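# Drape the patch cord over both cable-manager fingers

## Task

Lay the patch cord across both fingers of the cable manager so it sits behind each finger's tip, with no part of the cord sagging more than a little lower than its plugs. The cord must stay there on its own once the robot has let go, and it must be completely still when the result is checked. At no point may the cord be pressed into the solid body of a cable-manager finger, a plug's boot or the switch face. Finish by opening the grippers and moving the arms away.

## Robot and tools

Robot: two 6-joint arms, left_arm and right_arm, each ending in a parallel two-finger gripper. Their root links sit in the scene frame at left_arm (-0.022, +0.267, 0) m and right_arm (-0.007, -0.306, 0) m, each turned only slightly about z (quat_wxyz (+1.000, 0, 0, +0.012) and (+0.996, 0, 0, +0.086)).

Scene frame: origin on the table surface midway between the arms, +z up, +x pointing out across the table, +y toward left_arm. The names left and right refer to the arms, not to sides of any picture.

Gripper: the fingers extend along the gripper's +z axis and close along its y axis. end_effector_position is the point between the finger pads, roughly 1 cm short of the fingertips. Pad gap is 0.094 m when fully open.

Tool execute_actions. Argument actions is a list holding zero items or exactly one. An empty list ({"actions": []}) changes nothing and just reports the state. A move item is {"rows": [...], "steps": n}: rows holds 1 to 15 rows, steps is 1 to 15 (15 if omitted), each step lasting 1/30 s. Row k is applied on step k; if there are fewer rows than steps, the final row is kept for the rest. A wait item is {"steps": n} with n up to 300; it returns once n steps have passed since the previous result (your thinking time is included). Optional pictures (boolean) turns the camera images in the result on or off; by default they are included. A refused call sends nothing.

Row layout: always 14 numbers, one flat list covering both arms, even when only one moves. First left_arm: waist, shoulder, elbow, wrist pitch, wrist yaw, wrist roll, opening; then the same seven for right_arm. The six joint numbers are absolute target angles in radians, in the same form the Joint positions line prints them, not offsets. Stated ranges per arm: waist -2.880 to 2.880, shoulder 0.000 to 3.142, elbow 0.000 to 3.019, wrist pitch -1.693 to 1.571, wrist yaw -1.571 to 1.571, wrist roll -2.094 to 2.094. True ends may differ by up to 0.019 rad either way. A call is refused if a target exceeds an end by over 0.019 rad and is also farther out than the joint's last reported angle. Targets past the real end get clipped to it, and the result then prints "joint sent to its limit" (possibly referring to a still-running earlier move); absence of that line does not prove more travel exists. Opening is an absolute value from -1 (closed) to +1 (fully open).

Motion limits: each step, a joint's target is held within a fixed distance of its measured angle (waist 0.264, shoulder 0.32, elbow 0.276, wrist pitch 0.33, wrist yaw 0.186, wrist roll 0.522 rad), and if the targets would move a gripper over 70 mm from where it is, they are all scaled back. Large moves therefore take several steps. Between calls the arms keep heading to the last row sent until they have nearly stopped or a step is HELD; after that only a new action moves them further, though fingers still opening or closing finish their travel.

Result lines: the state line gives, for each arm, end_effector_position (m) and end_effector_quat_wxyz in the scene frame; the printed position can be off, more so at long reach. Joint positions and Joint velocities give one block per arm: six joints (rad, rad/s) then pad gap (m, m/s). grip_measured is the measured opening on the same -1..1 scale you command; each gripper may read up to about 1 mm off, constant within a scene. "joint command not followed" means the clearance check altered or blocked some joint targets (the rest of the row still ran). HELD marks steps where your row was partly or wholly not sent. Joint torques list each joint's total drive output with per-arm offsets, scaling and noise; friction can mask or mimic loads. MOTOR HOT appears from 85 °C; at 100 °C an OVER-TEMPERATURE FAULT makes that arm and its gripper go limp and drop until cooled.

Grasping: between the two ends of the scale, fingers go to where grip_measured would equal your number. To hold something, keep commanding about 0.03 below grip_measured for a firm hold, less for a gentler one. Pad force tops out around 50 to 62 N (lower on some grippers, lower still on parts under about 2 mm thick), with a brief harder spike on contact.

Tool zoom_image: camera (one of cam_head_left, cam_head_right, cam_high, cam_low at 672x504; cam_left_wrist, cam_right_wrist at 504x504) and region [x0, y0, x1, y1] in that image's pixels, origin top-left, at most 504 by 504. It gives a closer look at the latest image. Head, high and low cameras are pinhole with radial distortion; wrist cameras are fisheye, posed from the arm's joint readings. Calibration values were given up front and may be off by a few degrees and millimetres.

Tool read_manual: optional section, only "licences"; returns URDF licence text, no motion.

Tool finished_scene: scene is the current scene's number. It ends that scene permanently and reports whether the goal held. Answering without any tool call ends the whole run.

Avoid: arms colliding or pressing on each other; dropping, slamming or shoving objects hard; anything leaving the table; pushing the cord into finger, boot or switch-face material. Loose objects may occasionally get a brief push from outside. Release the cord, move clear, and let it settle still before calling finished_scene.

Each tool is called by a JSON object that holds its "api" and its "payload".

## Session

{"api": "execute_actions", "payload": {"actions": []}}

Scene clock: 0.00 s of 5233.50 s.
left_arm: end_effector_position=(+0.2360, +0.4590, +0.1611) grip_measured=+1.000 end_effector_quat_wxyz=(-0.144, +0.799, -0.408, +0.418) | right_arm: end_effector_position=(+0.3582, +0.0587, +0.2211) grip_measured=+1.000 end_effector_quat_wxyz=(+0.109, +0.351, +0.751, +0.549)
Joint positions: left_arm=[ 1.021  0.956  0.562 -0.722  0.826 -1.354  0.094] | right_arm=[ 0.547  1.242  0.699  0.152 -0.203  1.729  0.094]
Joint velocities: left_arm=[ 0.005  0.005 -0.002 -0.007 -0.022  0.022  0.   ] | right_arm=[-0.015 -0.015 -0.002 -0.007 -0.037 -0.007  0.   ]
Joint torques (N m, as the arm reports them, + toward a larger angle): no reading

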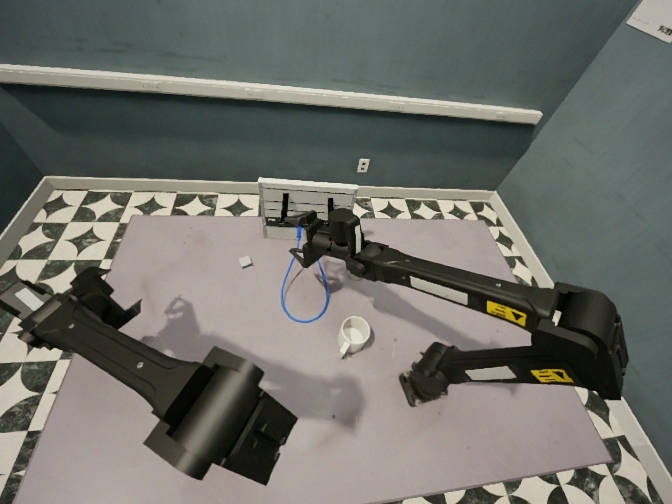

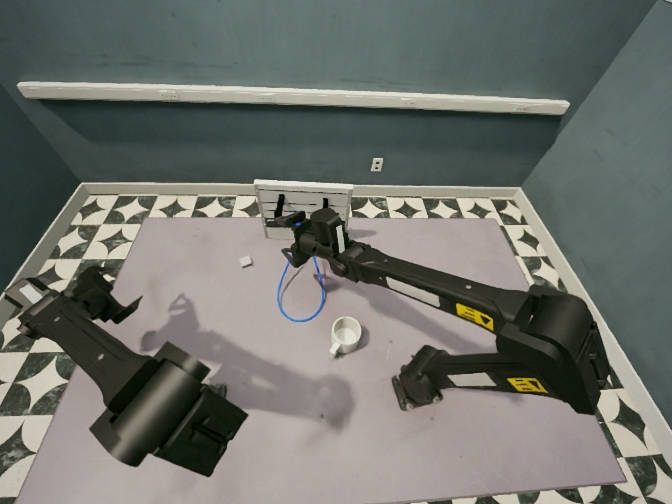

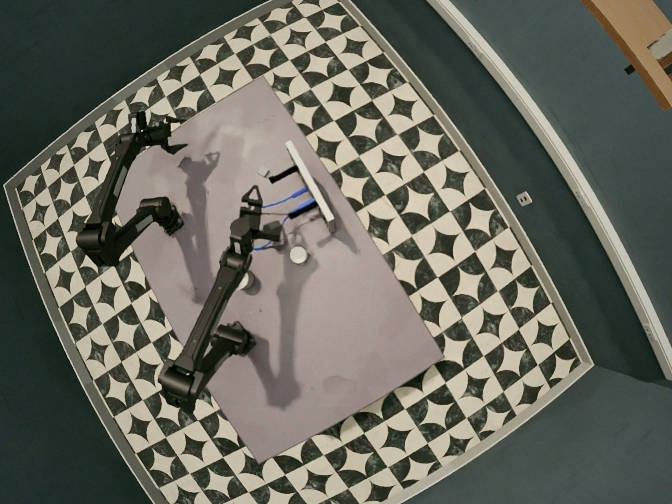

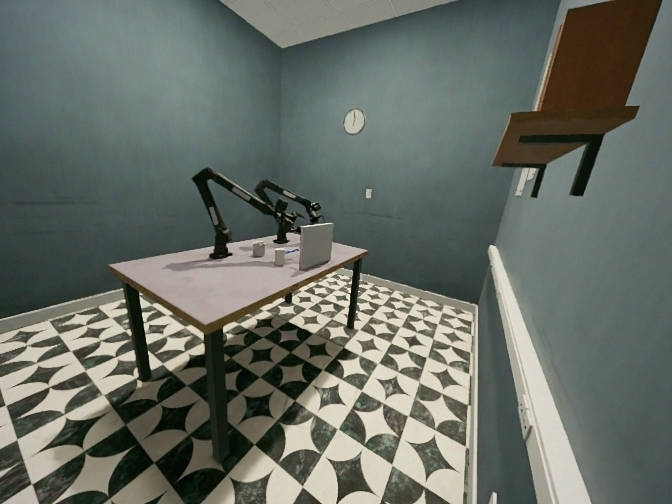

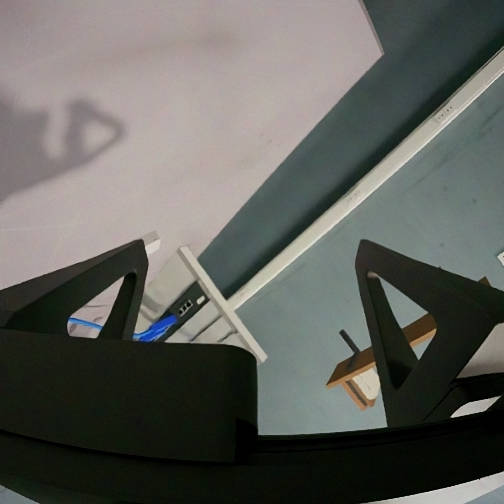

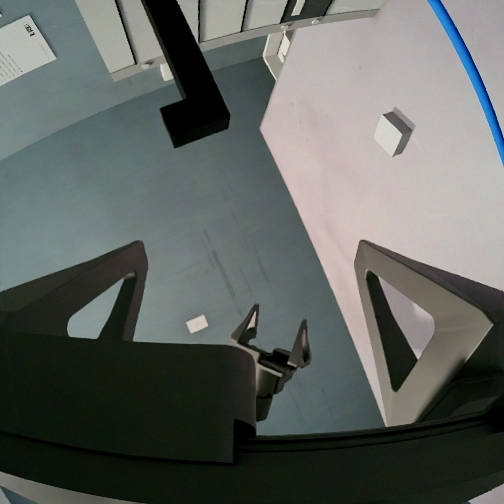

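{"api": "execute_actions", "payload": {"actions": [{"rows":[[1.021,0.956,0.562,-0.722,0.826,-1.354,1,-0.3,1.0,0.7,0.0,0,0,1]],"steps":15}], "pictures": false}}

{"api": "execute_actions", "payload": {"actions": [{"steps":60}]}}

{"api": "zoom_image", "payload": {"camera": "cam_head_left", "region": [220, 160, 420, 340]}}

{"api": "zoom_image", "payload": {"camera": "cam_head_right", "region": [220, 160, 420, 340]}}

{"api": "zoom_image", "payload": {"camera": "cam_high", "region": [220, 130, 380, 290]}}

Scene clock: 33.50 s of 5233.50 s.
left_arm: end_effector_position=(+0.2360, +0.4590, +0.1611) grip_measured=+1.000 end_effector_quat_wxyz=(-0.144, +0.799, -0.408, +0.418) | right_arm: end_effector_position=(+0.4680, -0.2895, +0.2940) grip_measured=+1.000 end_effector_quat_wxyz=(+0.529, +0.341, +0.727, +0.274)
Joint positions: left_arm=[ 1.021  0.956  0.562 -0.722  0.826 -1.354  0.094] | right_arm=[-0.138  1.01   0.686  0.03  -0.006  0.915  0.094]
Joint velocities: left_arm=[ 0.005 -0.005  0.012  0.017  0.022  0.007  0.   ] | right_arm=[-1.929 -0.005 -0.007 -0.061  0.037 -2.103  0.   ]
Joint torques (N m, as the arm reports them, + toward a larger angle): left_arm=[-0.45 -4.09  9.11  1.01  0.3   0.07] | right_arm=[ 0.33 -6.87 12.18  1.58  0.1  -0.05]
Steps of this call (steps 1 to 90: nothing new was sent; then 30.00 s passed at rest; steps 91 to 105: all 15 steps of this action). Readings (joint positions):
91: left_arm=[1.021 0.956 0.562 -0.722 0.826 -1.354] | right_arm=[0.539 1.236 0.699 0.140 -0.167 1.692]
92: left_arm=[1.021 0.956 0.562 -0.722 0.826 -1.354] | right_arm=[0.520 1.222 0.698 0.120 -0.128 1.648]
94: left_arm=[1.021 0.956 0.562 -0.722 0.826 -1.354] | right_arm=[0.449 1.182 0.698 0.089 -0.072 1.555]
98: left_arm=[1.021 0.956 0.562 -0.722 0.826 -1.354] | right_arm=[0.281 1.081 0.686 0.036 -0.049 1.366]
105: the state above

Scene clock: 35.50 s of 5233.50 s.
left_arm: end_effector_position=(+0.2360, +0.4590, +0.1611) grip_measured=+1.000 end_effector_quat_wxyz=(-0.144, +0.799, -0.408, +0.418) | right_arm: end_effector_position=(+0.4634, -0.3677, +0.2912) grip_measured=+1.000 end_effector_quat_wxyz=(+0.590, +0.056, +0.805, -0.035)
Joint positions: left_arm=[ 1.021  0.956  0.562 -0.722  0.826 -1.354  0.094] | right_arm=[-0.301  1.01   0.686  0.018  0.001  0.01   0.094]
Joint velocities: left_arm=[-0.015 -0.015 -0.012  0.007 -0.007 -0.051  0.   ] | right_arm=[ 0.015 -0.005  0.007  0.007 -0.022 -0.095  0.   ]
Joint torques (N m, as the arm reports them, + toward a larger angle): left_arm=[-0.47 -4.21  9.04  1.04  0.31  0.08] | right_arm=[ 0.76 -7.16 12.5   1.54 -0.09 -0.03]
Steps of this call (steps 1 to 45: the robot went on to your last target; steps 46 to 60: nothing new was sent). Readings (joint positions):
1: left_arm=[1.021 0.956 0.562 -0.722 0.826 -1.354] | right_arm=[-0.203 1.010 0.686 0.028 -0.003 0.819]
2: left_arm=[1.021 0.956 0.562 -0.722 0.826 -1.354] | right_arm=[-0.261 1.010 0.686 0.024 0.001 0.720]
4: left_arm=[1.021 0.956 0.562 -0.722 0.826 -1.354] | right_arm=[-0.330 1.010 0.686 0.019 0.006 0.523]
8: left_arm=[1.021 0.956 0.562 -0.722 0.826 -1.354] | right_arm=[-0.322 1.010 0.686 0.018 0.003 0.221]
60: the state above
All arms were judged still, so your last target was given up. Only a new action makes them travel on or press farther. Fingers that are still opening or closing keep moving.
camera_calibration (this result's frames):
cam_right_wrist: T_world_to_cam=[[-0.136569, -0.990616, 0.00532728, -0.303878], [-0.797556, 0.106761, -0.593722, 0.58728], [0.587582, -0.085333, -0.804653, 0.0540179], [0, 0, 0, 1]] pos_world=[0.395149, -0.359115, 0.393766]

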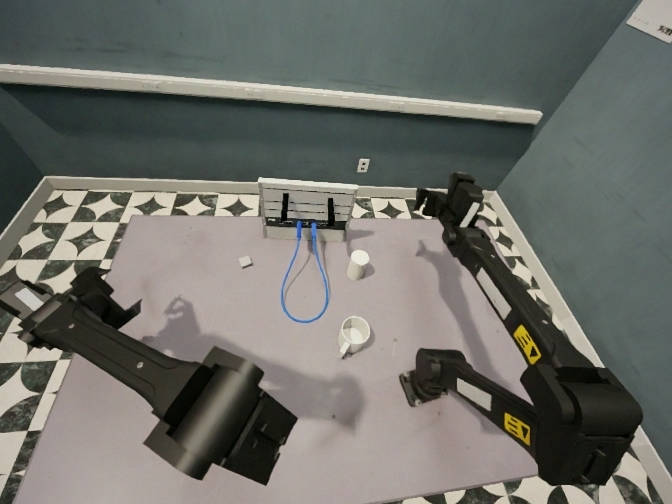

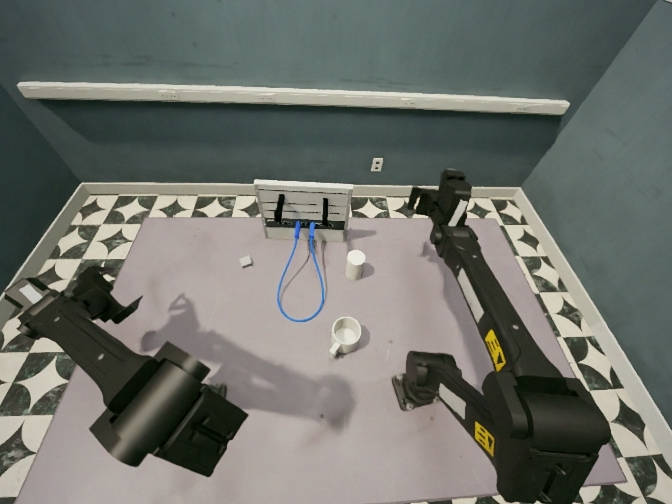

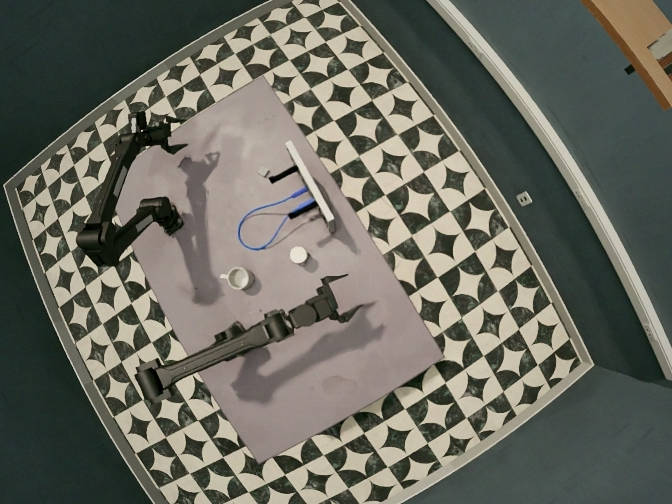

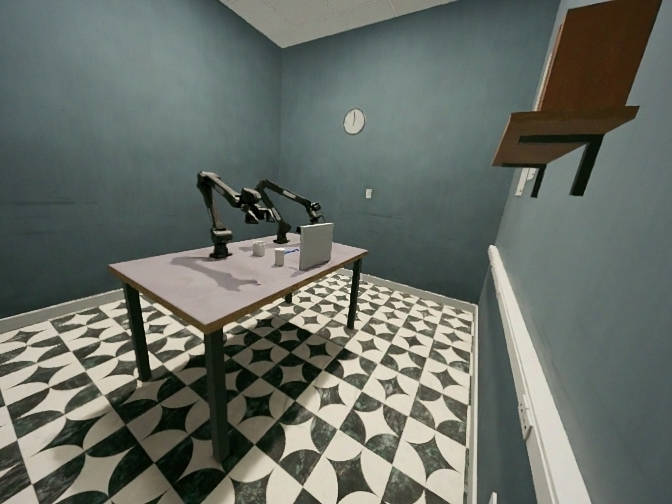

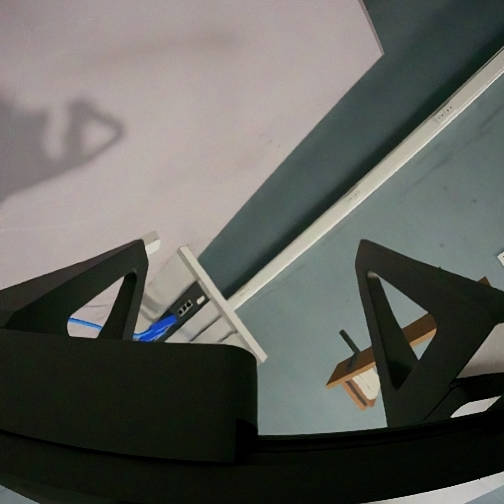

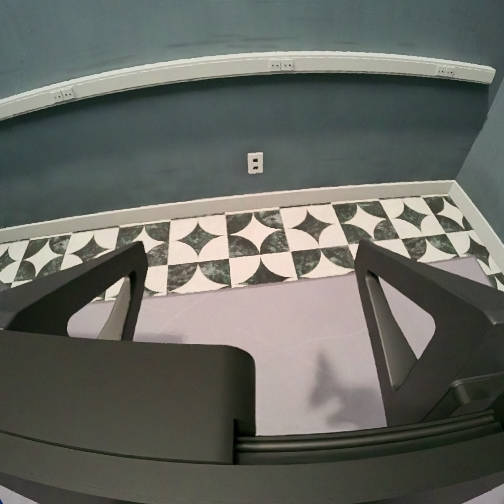

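Region (220, 160, 420, 340) of cam_head_left's 672x504 image, scaled by 2.520, with more detail than that image has; it fills the top 454 rows of this view, and the rest is white.

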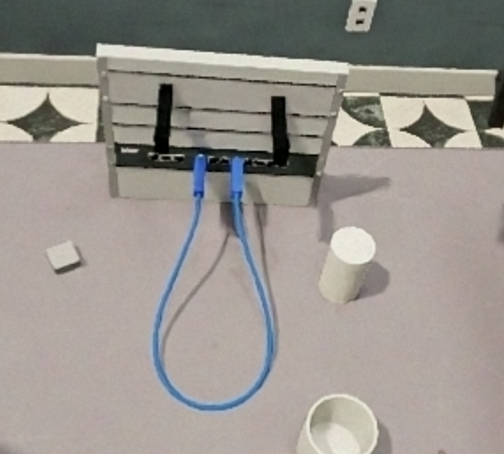

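Region (220, 160, 420, 340) of cam_head_right's 672x504 image, scaled by 2.520, with more detail than that image has; it fills the top 454 rows of this view, and the rest is white.

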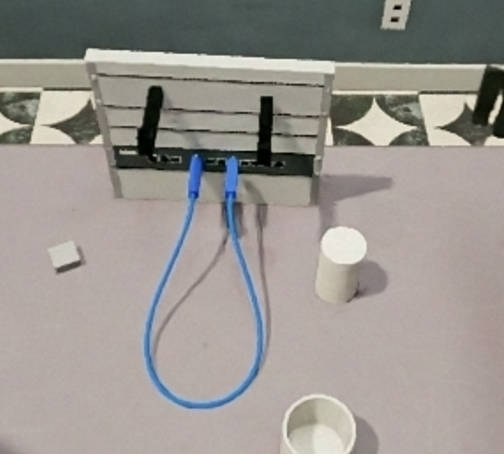

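Region (220, 130, 380, 290) of cam_high's 672x504 image, scaled by 3.150, with more detail than that image has.

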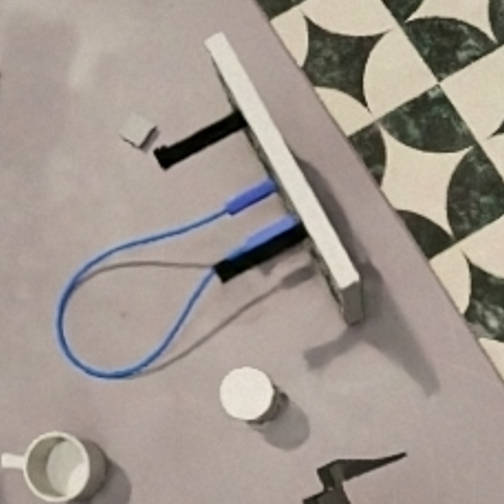

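{"api": "execute_actions", "payload": {"actions": [{"rows":[[-0.597,1.380,0.921,-1.112,0,-0.92,0,0.534,1.399,0.94,-1.112,0,1.06,0]],"steps":15}], "pictures": false}}

{"api": "execute_actions", "payload": {"actions": [{"steps":75}]}}

Scene clock: 111.47 s of 5233.50 s.
left_arm: end_effector_position=(+0.3366, +0.2828, +0.0859) grip_measured=+0.002 end_effector_quat_wxyz=(-0.007, -0.485, +0.874, -0.000) | right_arm: end_effector_position=(+0.3550, -0.0884, +0.0894) grip_measured=+0.001 end_effector_quat_wxyz=(+0.114, +0.107, +0.984, +0.082)
Joint positions: left_arm=[ 0.023  1.406  0.905 -1.082  0.006 -0.965  0.047] | right_arm=[ 0.373  1.395  0.876 -0.769  0.007  0.762  0.047]
Joint velocities: left_arm=[-2.046 -0.112 -0.007 -0.032 -0.051  0.198 -0.001] | right_arm=[ 1.763 -0.015  0.222 -2.19   0.007  1.326  0.001]
Joint torques (N m, as the arm reports them, + toward a larger angle): left_arm=[  1.12 -10.39   8.93  -0.51  -0.23   0.11] | right_arm=[ -0.28 -10.04  11.78   0.79  -0.07   0.07]
Steps of this call (steps 1 to 90: nothing new was sent; then 72.47 s passed at rest; steps 91 to 105: all 15 steps of this action). Readings (joint positions):
91: left_arm=[0.999 0.980 0.588 -0.787 0.740 -1.295] | right_arm=[-0.290 1.020 0.695 -0.012 0.006 0.051]
92: left_arm=[0.949 1.039 0.644 -0.888 0.649 -1.235] | right_arm=[-0.265 1.041 0.715 -0.060 0.007 0.098]
94: left_arm=[0.821 1.194 0.768 -0.999 0.488 -1.151] | right_arm=[-0.192 1.113 0.761 -0.149 0.007 0.190]
98: left_arm=[0.534 1.399 0.904 -1.056 0.120 -1.033] | right_arm=[-0.016 1.276 0.824 -0.345 0.006 0.391]
105: the state above

Scene clock: 113.97 s of 5233.50 s.
left_arm: end_effector_position=(+0.3120, +0.1367, +0.0887) grip_measured=+0.002 end_effector_quat_wxyz=(-0.004, -0.284, +0.959, +0.000) | right_arm: end_effector_position=(+0.2601, -0.0799, +0.0850) grip_measured=+0.001 end_effector_quat_wxyz=(-0.009, +0.172, +0.985, -0.011)
Joint positions: left_arm=[-0.394  1.398  0.905 -1.085  0.004 -0.946  0.047] | right_arm=[ 0.531  1.396  0.891 -1.095 -0.001  1.05   0.047]
Joint velocities: left_arm=[-0.015 -0.005 -0.007  0.002 -0.037 -0.007  0.001] | right_arm=[-0.015 -0.015 -0.007  0.007  0.007  0.022 -0.   ]
Joint torques (N m, as the arm reports them, + toward a larger angle): left_arm=[-0.88 -9.44  8.14  0.37 -0.15  0.02] | right_arm=[ 0.96 -8.92 13.02  0.08  0.06  0.11]
Steps of this call (steps 1 to 15: the robot went on to your last target; steps 16 to 75: nothing new was sent). Readings (joint positions):
1: left_arm=[-0.047 1.403 0.905 -1.083 0.005 -0.961] | right_arm=[0.434 1.395 0.885 -0.861 0.004 0.815]
2: left_arm=[-0.117 1.401 0.905 -1.084 0.005 -0.957] | right_arm=[0.491 1.395 0.891 -0.950 -0.001 0.861]
4: left_arm=[-0.258 1.398 0.905 -1.084 0.004 -0.951] | right_arm=[0.568 1.395 0.891 -1.048 -0.006 0.928]
7: left_arm=[-0.452 1.398 0.905 -1.085 0.009 -0.946] | right_arm=[0.577 1.396 0.891 -1.089 -0.005 0.987] HELD
8: left_arm=[-0.483 1.398 0.905 -1.085 0.012 -0.946] | right_arm=[0.566 1.396 0.891 -1.092 -0.004 1.000] HELD
9: left_arm=[-0.489 1.398 0.905 -1.085 0.012 -0.946] | right_arm=[0.555 1.396 0.891 -1.094 -0.003 1.010] HELD
10: left_arm=[-0.479 1.398 0.905 -1.085 0.011 -0.946] | right_arm=[0.545 1.396 0.891 -1.095 -0.002 1.018] HELD
11: left_arm=[-0.463 1.398 0.905 -1.085 0.009 -0.946] | right_arm=[0.537 1.396 0.891 -1.095 -0.001 1.025] HELD
12: left_arm=[-0.443 1.398 0.905 -1.085 0.008 -0.946] | right_arm=[0.533 1.396 0.891 -1.095 -0.001 1.030] HELD
13: left_arm=[-0.425 1.398 0.905 -1.085 0.006 -0.946] | right_arm=[0.531 1.396 0.891 -1.095 -0.001 1.034] HELD
14: left_arm=[-0.410 1.398 0.905 -1.085 0.005 -0.946] | right_arm=[0.531 1.396 0.891 -1.095 -0.001 1.037] HELD
15: left_arm=[-0.400 1.398 0.905 -1.085 0.004 -0.946] | right_arm=[0.531 1.396 0.891 -1.095 -0.001 1.039] HELD
75: the state above
A step was HELD (marked above), so your last target was given up. An arm can still carry out its HELD step.
joint command not followed: on one or more control steps a check withheld the commanded joint targets of the left arm, and it was not sent them on those steps.
cause: the commanded joint targets would bring a part of the robot too close to another arm (this arm's wrist (the part past joint 4) and the other arm's wrist (the part past joint 4)); next, command targets that bring no part of the robot closer to that arm.
camera_calibration (this result's frames):
cam_left_wrist: T_world_to_cam=[[0.54413, -0.838983, -0.00542495, -0.0543657], [-0.672753, -0.440165, 0.594691, 0.223838], [-0.501324, -0.31994, -0.803936, 0.394698], [0, 0, 0, 1]] pos_world=[0.378041, 0.179193, 0.183902]
cam_right_wrist: T_world_to_cam=[[-0.327097, -0.944429, 0.0325822, 0.00541709], [-0.749536, 0.280286, 0.599696, 0.171955], [-0.575503, 0.171738, -0.799564, 0.354755], [0, 0, 0, 1]] pos_world=[0.334821, -0.104005, 0.180352]

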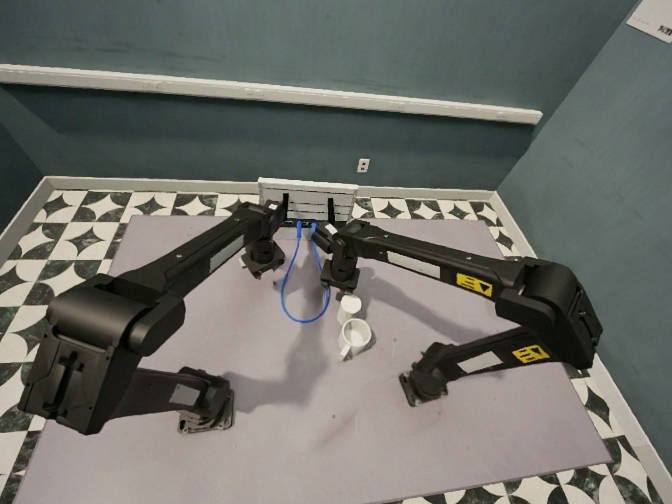

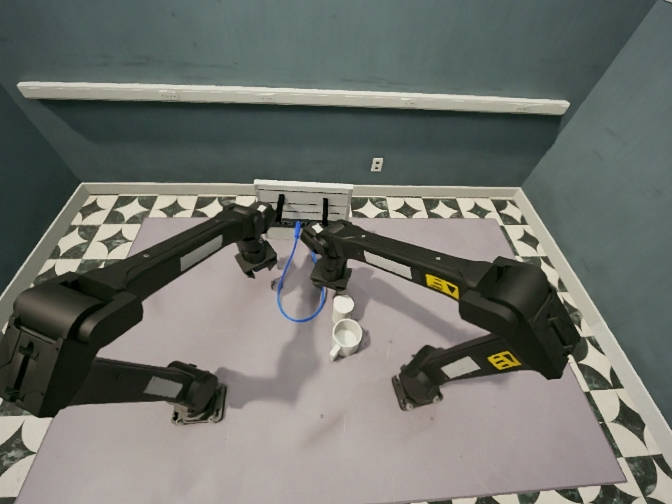

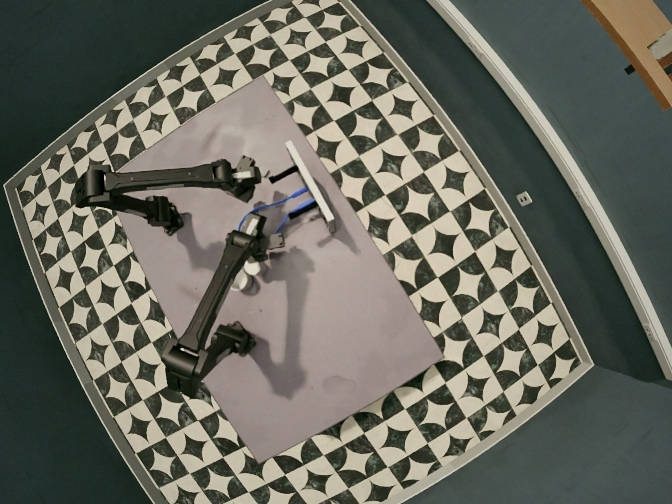

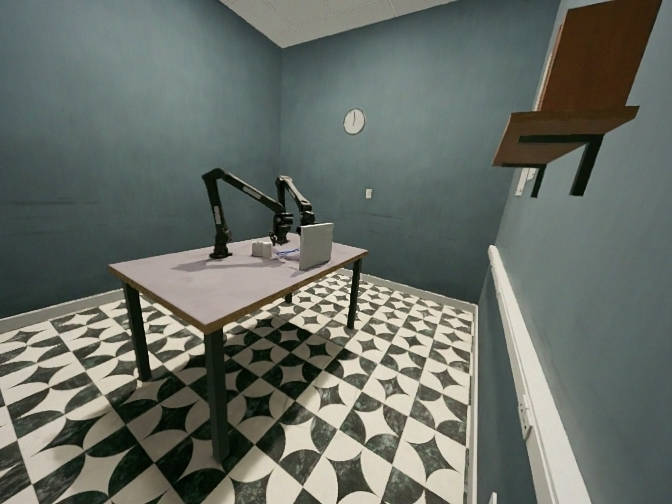

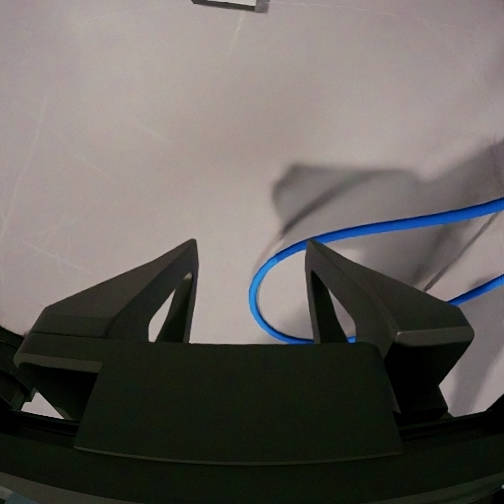

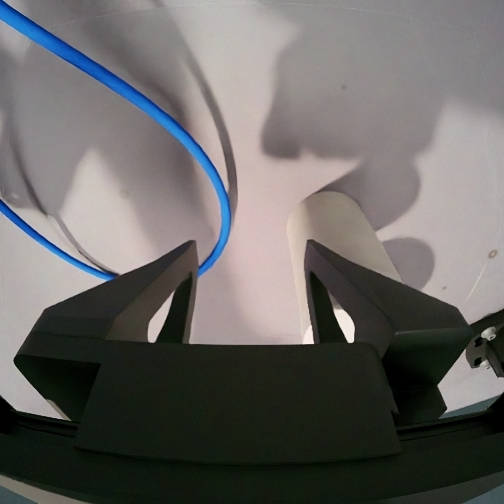

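{"api": "execute_actions", "payload": {"actions": [{"rows":[[-0.394,1.37,0.93,-1.112,0,-0.92,0,0.534,1.0,0.94,-1.112,0,1.06,0]],"steps":15}], "pictures": false}}

{"api": "execute_actions", "payload": {"actions": [{"rows":[[-0.597,1.37,0.93,-1.112,0,-0.92,0,0.0,1.0,0.94,-1.112,0,1.06,0]],"steps":15}], "pictures": false}}

{"api": "execute_actions", "payload": {"actions": [{"steps":30}]}}

Scene clock: 134.80 s of 5233.50 s.
left_arm: end_effector_position=(+0.3096, +0.1377, +0.0969) grip_measured=+0.002 end_effector_quat_wxyz=(+0.000, -0.277, +0.961, -0.002) | right_arm: end_effector_position=(+0.2526, -0.0863, +0.2371) grip_measured=+0.001 end_effector_quat_wxyz=(+0.136, +0.168, +0.962, +0.164)
Joint positions: left_arm=[-0.394  1.373  0.905 -1.099  0.003 -0.931  0.047] | right_arm=[ 0.531  0.948  0.903 -1.096 -0.001  1.05   0.047]
Joint velocities: left_arm=[-0.005  0.005 -0.002 -0.012 -0.007  0.037  0.001] | right_arm=[-0.005  0.249  0.012 -0.027  0.007 -0.066 -0.   ]
Joint torques (N m, as the arm reports them, + toward a larger angle): left_arm=[-0.38 -9.32 10.31 -0.1  -0.23  0.06] | right_arm=[ 1.31 -1.62 14.28  0.74  0.03  0.04]
Steps of this call (steps 1 to 90: nothing new was sent; then 17.33 s passed at rest; steps 91 to 105: all 15 steps of this action). Readings (joint positions):
91: left_arm=[-0.394 1.397 0.905 -1.087 0.004 -0.943] | right_arm=[0.531 1.385 0.891 -1.095 -0.001 1.050]
92: left_arm=[-0.394 1.394 0.905 -1.092 0.003 -0.941] | right_arm=[0.531 1.364 0.890 -1.096 -0.001 1.050]
94: left_arm=[-0.394 1.386 0.905 -1.097 0.003 -0.937] | right_arm=[0.531 1.291 0.890 -1.096 -0.001 1.050]
98: left_arm=[-0.394 1.374 0.905 -1.099 0.003 -0.933] | right_arm=[0.531 1.084 0.890 -1.096 -0.001 1.050]
105: the state above

Scene clock: 135.30 s of 5233.50 s.
left_arm: end_effector_position=(+0.2746, +0.0704, +0.0969) grip_measured=+0.002 end_effector_quat_wxyz=(+0.001, -0.172, +0.985, -0.002) | right_arm: end_effector_position=(+0.3342, -0.2508, +0.2183) grip_measured=+0.001 end_effector_quat_wxyz=(+0.152, +0.423, +0.887, +0.105)
Joint positions: left_arm=[-0.608  1.373  0.905 -1.099  0.002 -0.929  0.047] | right_arm=[-0.009  1.007  0.903 -1.096  0.002  1.052  0.047]
Joint velocities: left_arm=[ 0.024 -0.005 -0.007 -0.002  0.037  0.007  0.   ] | right_arm=[ 0.2   -0.005  0.002 -0.017 -0.022  0.007  0.   ]
Joint torques (N m, as the arm reports them, + toward a larger angle): left_arm=[ 0.65 -9.53 10.3  -0.11 -0.2   0.1 ] | right_arm=[-0.15 -6.08 14.04  0.85 -0.03  0.12]
Steps of this call (steps 1 to 15: all 15 steps of this action). Readings (joint positions):
1: left_arm=[-0.407 1.373 0.905 -1.099 -0.004 -0.931] | right_arm=[0.511 0.958 0.903 -1.096 -0.010 1.050]
2: left_arm=[-0.437 1.373 0.905 -1.099 -0.005 -0.931] | right_arm=[0.462 0.968 0.903 -1.096 -0.011 1.050]
4: left_arm=[-0.527 1.373 0.905 -1.099 -0.004 -0.931] | right_arm=[0.320 0.987 0.903 -1.096 -0.008 1.050]
8: left_arm=[-0.625 1.373 0.905 -1.099 0.002 -0.929] | right_arm=[0.022 1.007 0.903 -1.096 0.003 1.051]
15: the state above

Scene clock: 136.30 s of 5233.50 s.
left_arm: end_effector_position=(+0.2746, +0.0704, +0.0969) grip_measured=+0.002 end_effector_quat_wxyz=(+0.001, -0.172, +0.985, -0.002) | right_arm: end_effector_position=(+0.3337, -0.2479, +0.2183) grip_measured=+0.001 end_effector_quat_wxyz=(+0.151, +0.419, +0.889, +0.105)
Joint positions: left_arm=[-0.608  1.373  0.905 -1.099  0.002 -0.929  0.047] | right_arm=[-0.001  1.007  0.903 -1.096  0.001  1.052  0.047]
Joint velocities: left_arm=[ 0.005  0.005 -0.002 -0.002  0.066 -0.051 -0.   ] | right_arm=[-0.005 -0.015  0.002 -0.007 -0.051  0.007  0.   ]
Joint torques (N m, as the arm reports them, + toward a larger angle): left_arm=[ 0.58 -9.36 10.22 -0.12 -0.2   0.1 ] | right_arm=[ 1.09 -6.3  13.92  0.74  0.05  0.09]
Steps of this call (steps 1 to 15: the robot went on to your last target; steps 16 to 30: nothing new was sent). Readings (joint positions):
1: left_arm=[-0.608 1.373 0.905 -1.099 0.002 -0.929] | right_arm=[-0.004 1.007 0.903 -1.096 0.001 1.052]
2: left_arm=[-0.608 1.373 0.905 -1.099 0.002 -0.929] | right_arm=[-0.001 1.007 0.903 -1.096 0.001 1.052]
4: left_arm=[-0.608 1.373 0.905 -1.099 0.002 -0.929] | right_arm=[-0.001 1.007 0.903 -1.096 0.001 1.052]
8: left_arm=[-0.608 1.373 0.905 -1.099 0.002 -0.929] | right_arm=[-0.001 1.007 0.903 -1.096 0.001 1.052]
30: the state above
All arms were judged still, so your last target was given up. Only a new action makes them travel on or press farther. Fingers that are still opening or closing keep moving.
camera_calibration (this result's frames):
cam_left_wrist: T_world_to_cam=[[0.337084, -0.941474, 0.00126398, -0.0261238], [-0.761453, -0.271839, 0.588467, 0.177739], [-0.553683, -0.199325, -0.80852, 0.367658], [0, 0, 0, 1]] pos_world=[0.347712, 0.0970053, 0.192699]
cam_right_wrist: T_world_to_cam=[[-0.708303, -0.63706, -0.304076, 0.14342], [-0.7019, 0.589747, 0.399418, 0.298816], [-0.0751249, 0.49634, -0.864872, 0.460332], [0, 0, 0, 1]] pos_world=[0.345906, -0.31334, 0.322386]

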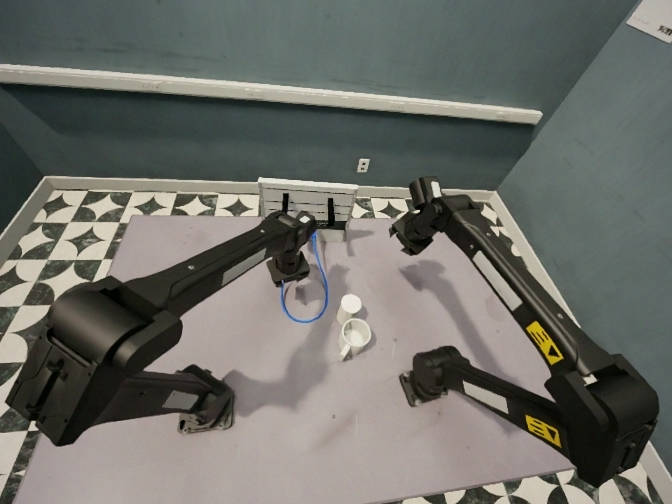

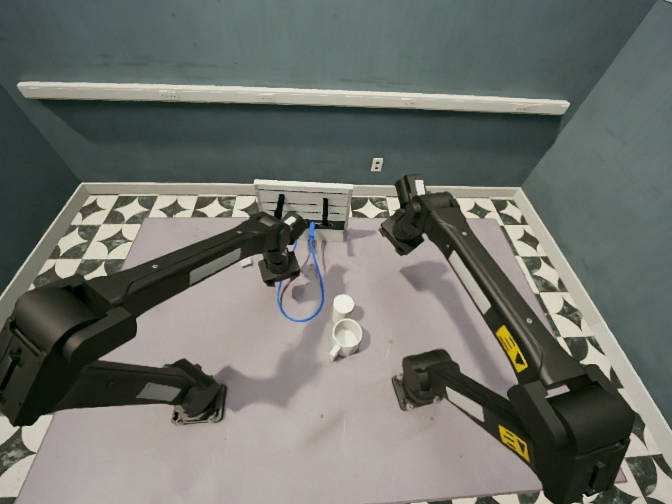

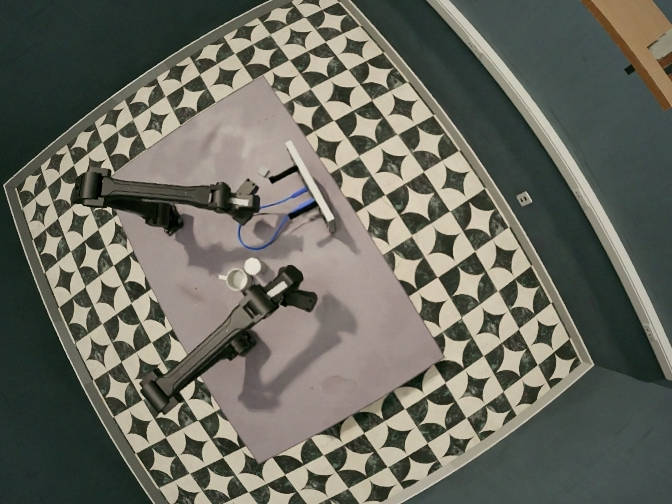

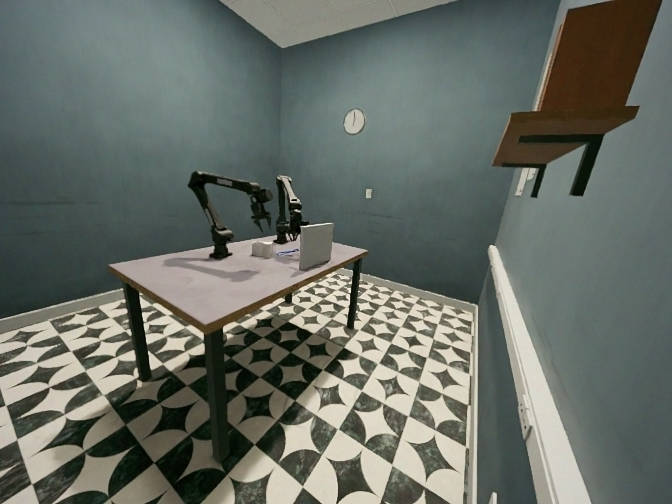

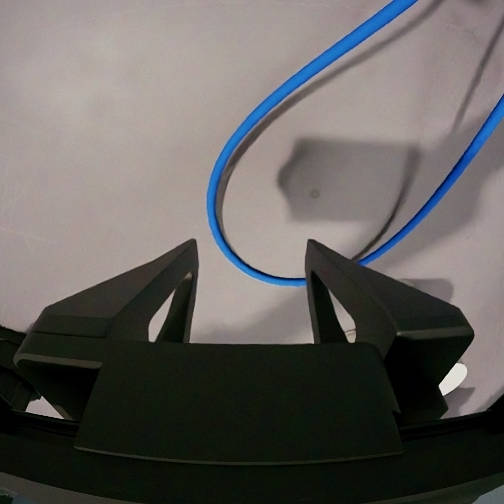

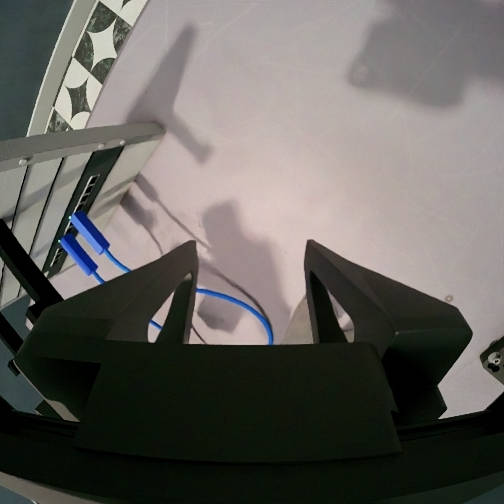

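{"api": "execute_actions", "payload": {"actions": [{"rows":[[-0.555,1.44,0.785,-0.89,0,-0.875,0,0.0,1.0,0.94,-1.112,0,1.06,0]],"steps":15}], "pictures": false}}

{"api": "execute_actions", "payload": {"actions": [{"steps":20}]}}

Scene clock: 151.30 s of 5233.50 s.
left_arm: end_effector_position=(+0.2715, +0.0920, +0.0323) grip_measured=+0.002 end_effector_quat_wxyz=(-0.001, -0.175, +0.985, -0.000) | right_arm: end_effector_position=(+0.3337, -0.2479, +0.2183) grip_measured=+0.001 end_effector_quat_wxyz=(+0.151, +0.419, +0.889, +0.105)
Joint positions: left_arm=[-0.561  1.447  0.779 -0.905  0.002 -0.888  0.047] | right_arm=[-0.001  1.007  0.903 -1.096  0.001  1.052  0.047]
Joint velocities: left_arm=[ 0.005 -0.005 -0.002  0.007 -0.007 -0.007  0.   ] | right_arm=[-0.005 -0.005  0.007 -0.027 -0.066 -0.007 -0.   ]
Joint torques (N m, as the arm reports them, + toward a larger angle): left_arm=[ 0.24 -8.83  7.83  0.76 -0.18  0.17] | right_arm=[ 0.13 -6.85 14.08  0.83 -0.06  0.09]
Steps of this call (steps 1 to 90: nothing new was sent; then 11.50 s passed at rest; steps 91 to 105: all 15 steps of this action). Readings (joint positions):
91: left_arm=[-0.605 1.375 0.888 -1.055 0.002 -0.922] | right_arm=[-0.001 1.007 0.903 -1.096 0.001 1.052]
92: left_arm=[-0.599 1.377 0.862 -0.990 0.002 -0.914] | right_arm=[-0.001 1.007 0.903 -1.096 0.001 1.052]
94: left_arm=[-0.580 1.402 0.817 -0.929 0.002 -0.903] | right_arm=[-0.001 1.007 0.903 -1.096 0.001 1.052]
98: left_arm=[-0.561 1.449 0.780 -0.913 0.002 -0.894] | right_arm=[-0.001 1.007 0.903 -1.096 0.001 1.052]
105: the state above

Scene clock: 151.97 s of 5233.50 s.
left_arm: end_effector_position=(+0.2715, +0.0920, +0.0323) grip_measured=+0.002 end_effector_quat_wxyz=(-0.001, -0.174, +0.985, -0.000) | right_arm: end_effector_position=(+0.3337, -0.2479, +0.2183) grip_measured=+0.001 end_effector_quat_wxyz=(+0.151, +0.419, +0.889, +0.105)
Joint positions: left_arm=[-0.561  1.447  0.779 -0.905  0.002 -0.886  0.047] | right_arm=[-0.001  1.007  0.903 -1.096  0.001  1.052  0.047]
Joint velocities: left_arm=[-0.015 -0.015 -0.007  0.012 -0.051 -0.037  0.   ] | right_arm=[ 0.015  0.005  0.012 -0.002 -0.051 -0.037  0.001]
Joint torques (N m, as the arm reports them, + toward a larger angle): left_arm=[-0.03 -9.61  7.87  0.94 -0.18  0.11] | right_arm=[ 0.88 -6.5  13.89  0.65 -0.01  0.1 ]
Steps of this call (steps 1 to 15: the robot went on to your last target; steps 16 to 20: nothing new was sent). Readings (joint positions):
1: left_arm=[-0.561 1.447 0.779 -0.905 0.002 -0.887] | right_arm=[-0.001 1.007 0.903 -1.096 0.001 1.052]
2: left_arm=[-0.561 1.447 0.779 -0.905 0.002 -0.887] | right_arm=[-0.001 1.007 0.903 -1.096 0.001 1.052]
4: left_arm=[-0.561 1.447 0.779 -0.905 0.002 -0.886] | right_arm=[-0.001 1.007 0.903 -1.096 0.001 1.052]
8: left_arm=[-0.561 1.447 0.779 -0.905 0.002 -0.886] | right_arm=[-0.001 1.007 0.903 -1.096 0.001 1.052]
20: the state above
All arms were judged still, so your last target was given up. Only a new action makes them travel on or press farther. Fingers that are still opening or closing keep moving.
camera_calibration (this result's frames):
cam_left_wrist: T_world_to_cam=[[0.341387, -0.939919, -0.00289646, -0.00590174], [-0.757578, -0.27698, 0.591064, 0.218627], [-0.556354, -0.199587, -0.806619, 0.318711], [0, 0, 0, 1]] pos_world=[0.344958, 0.118619, 0.127839]
cam_right_wrist: T_world_to_cam=[[-0.708303, -0.63706, -0.304076, 0.14342], [-0.7019, 0.589747, 0.399418, 0.298816], [-0.0751249, 0.49634, -0.864872, 0.460332], [0, 0, 0, 1]] pos_world=[0.345906, -0.31334, 0.322386]

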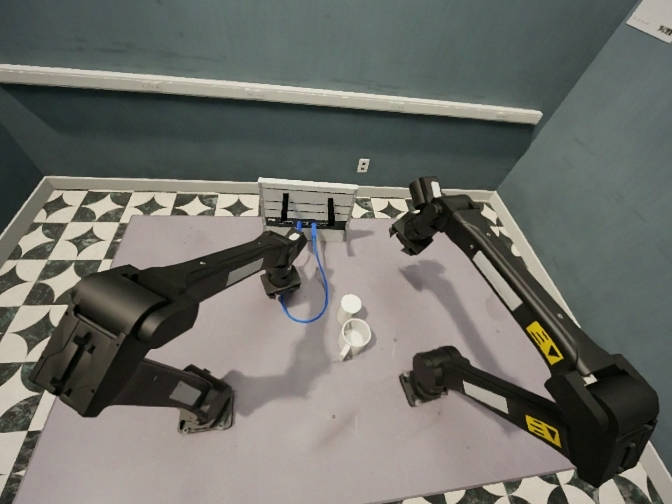

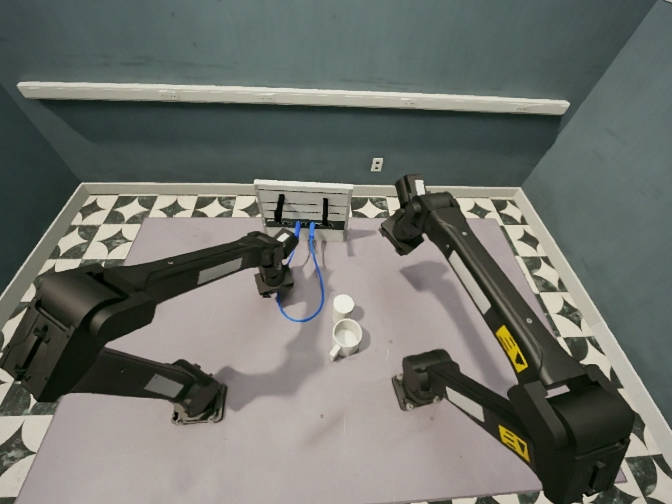

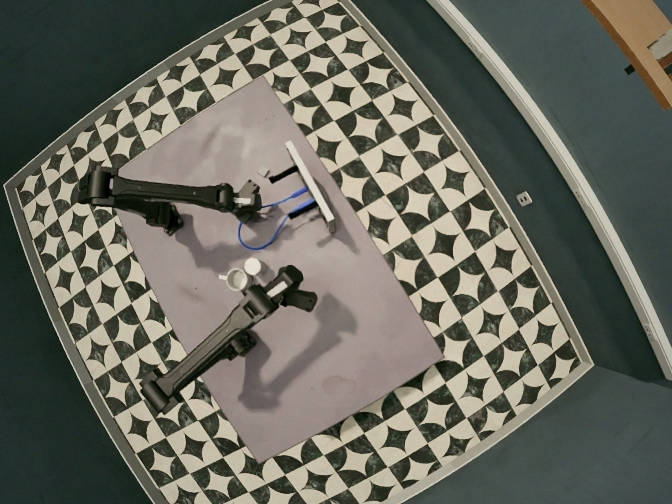

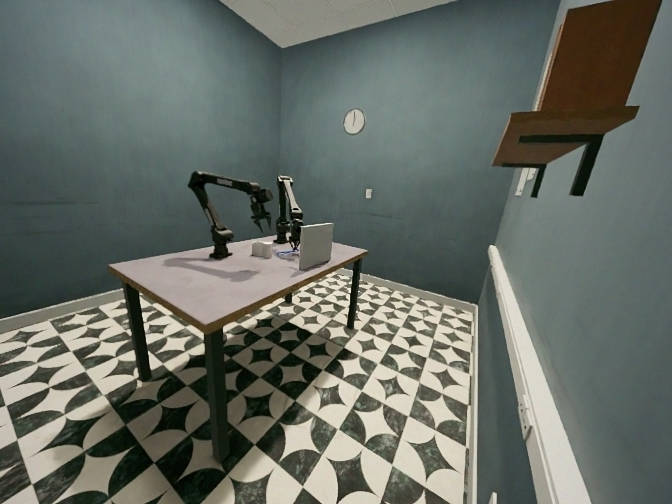

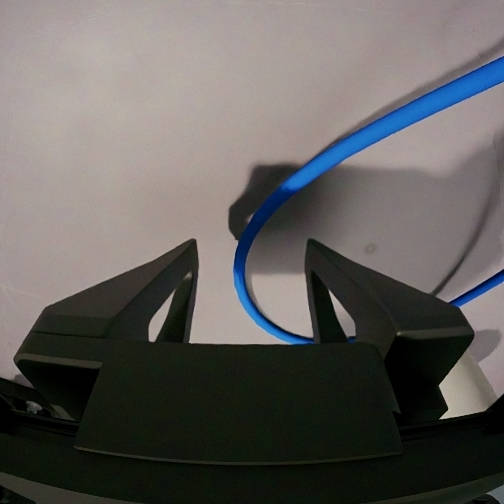

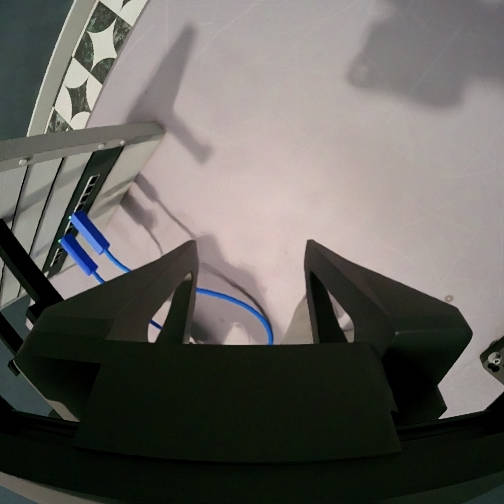

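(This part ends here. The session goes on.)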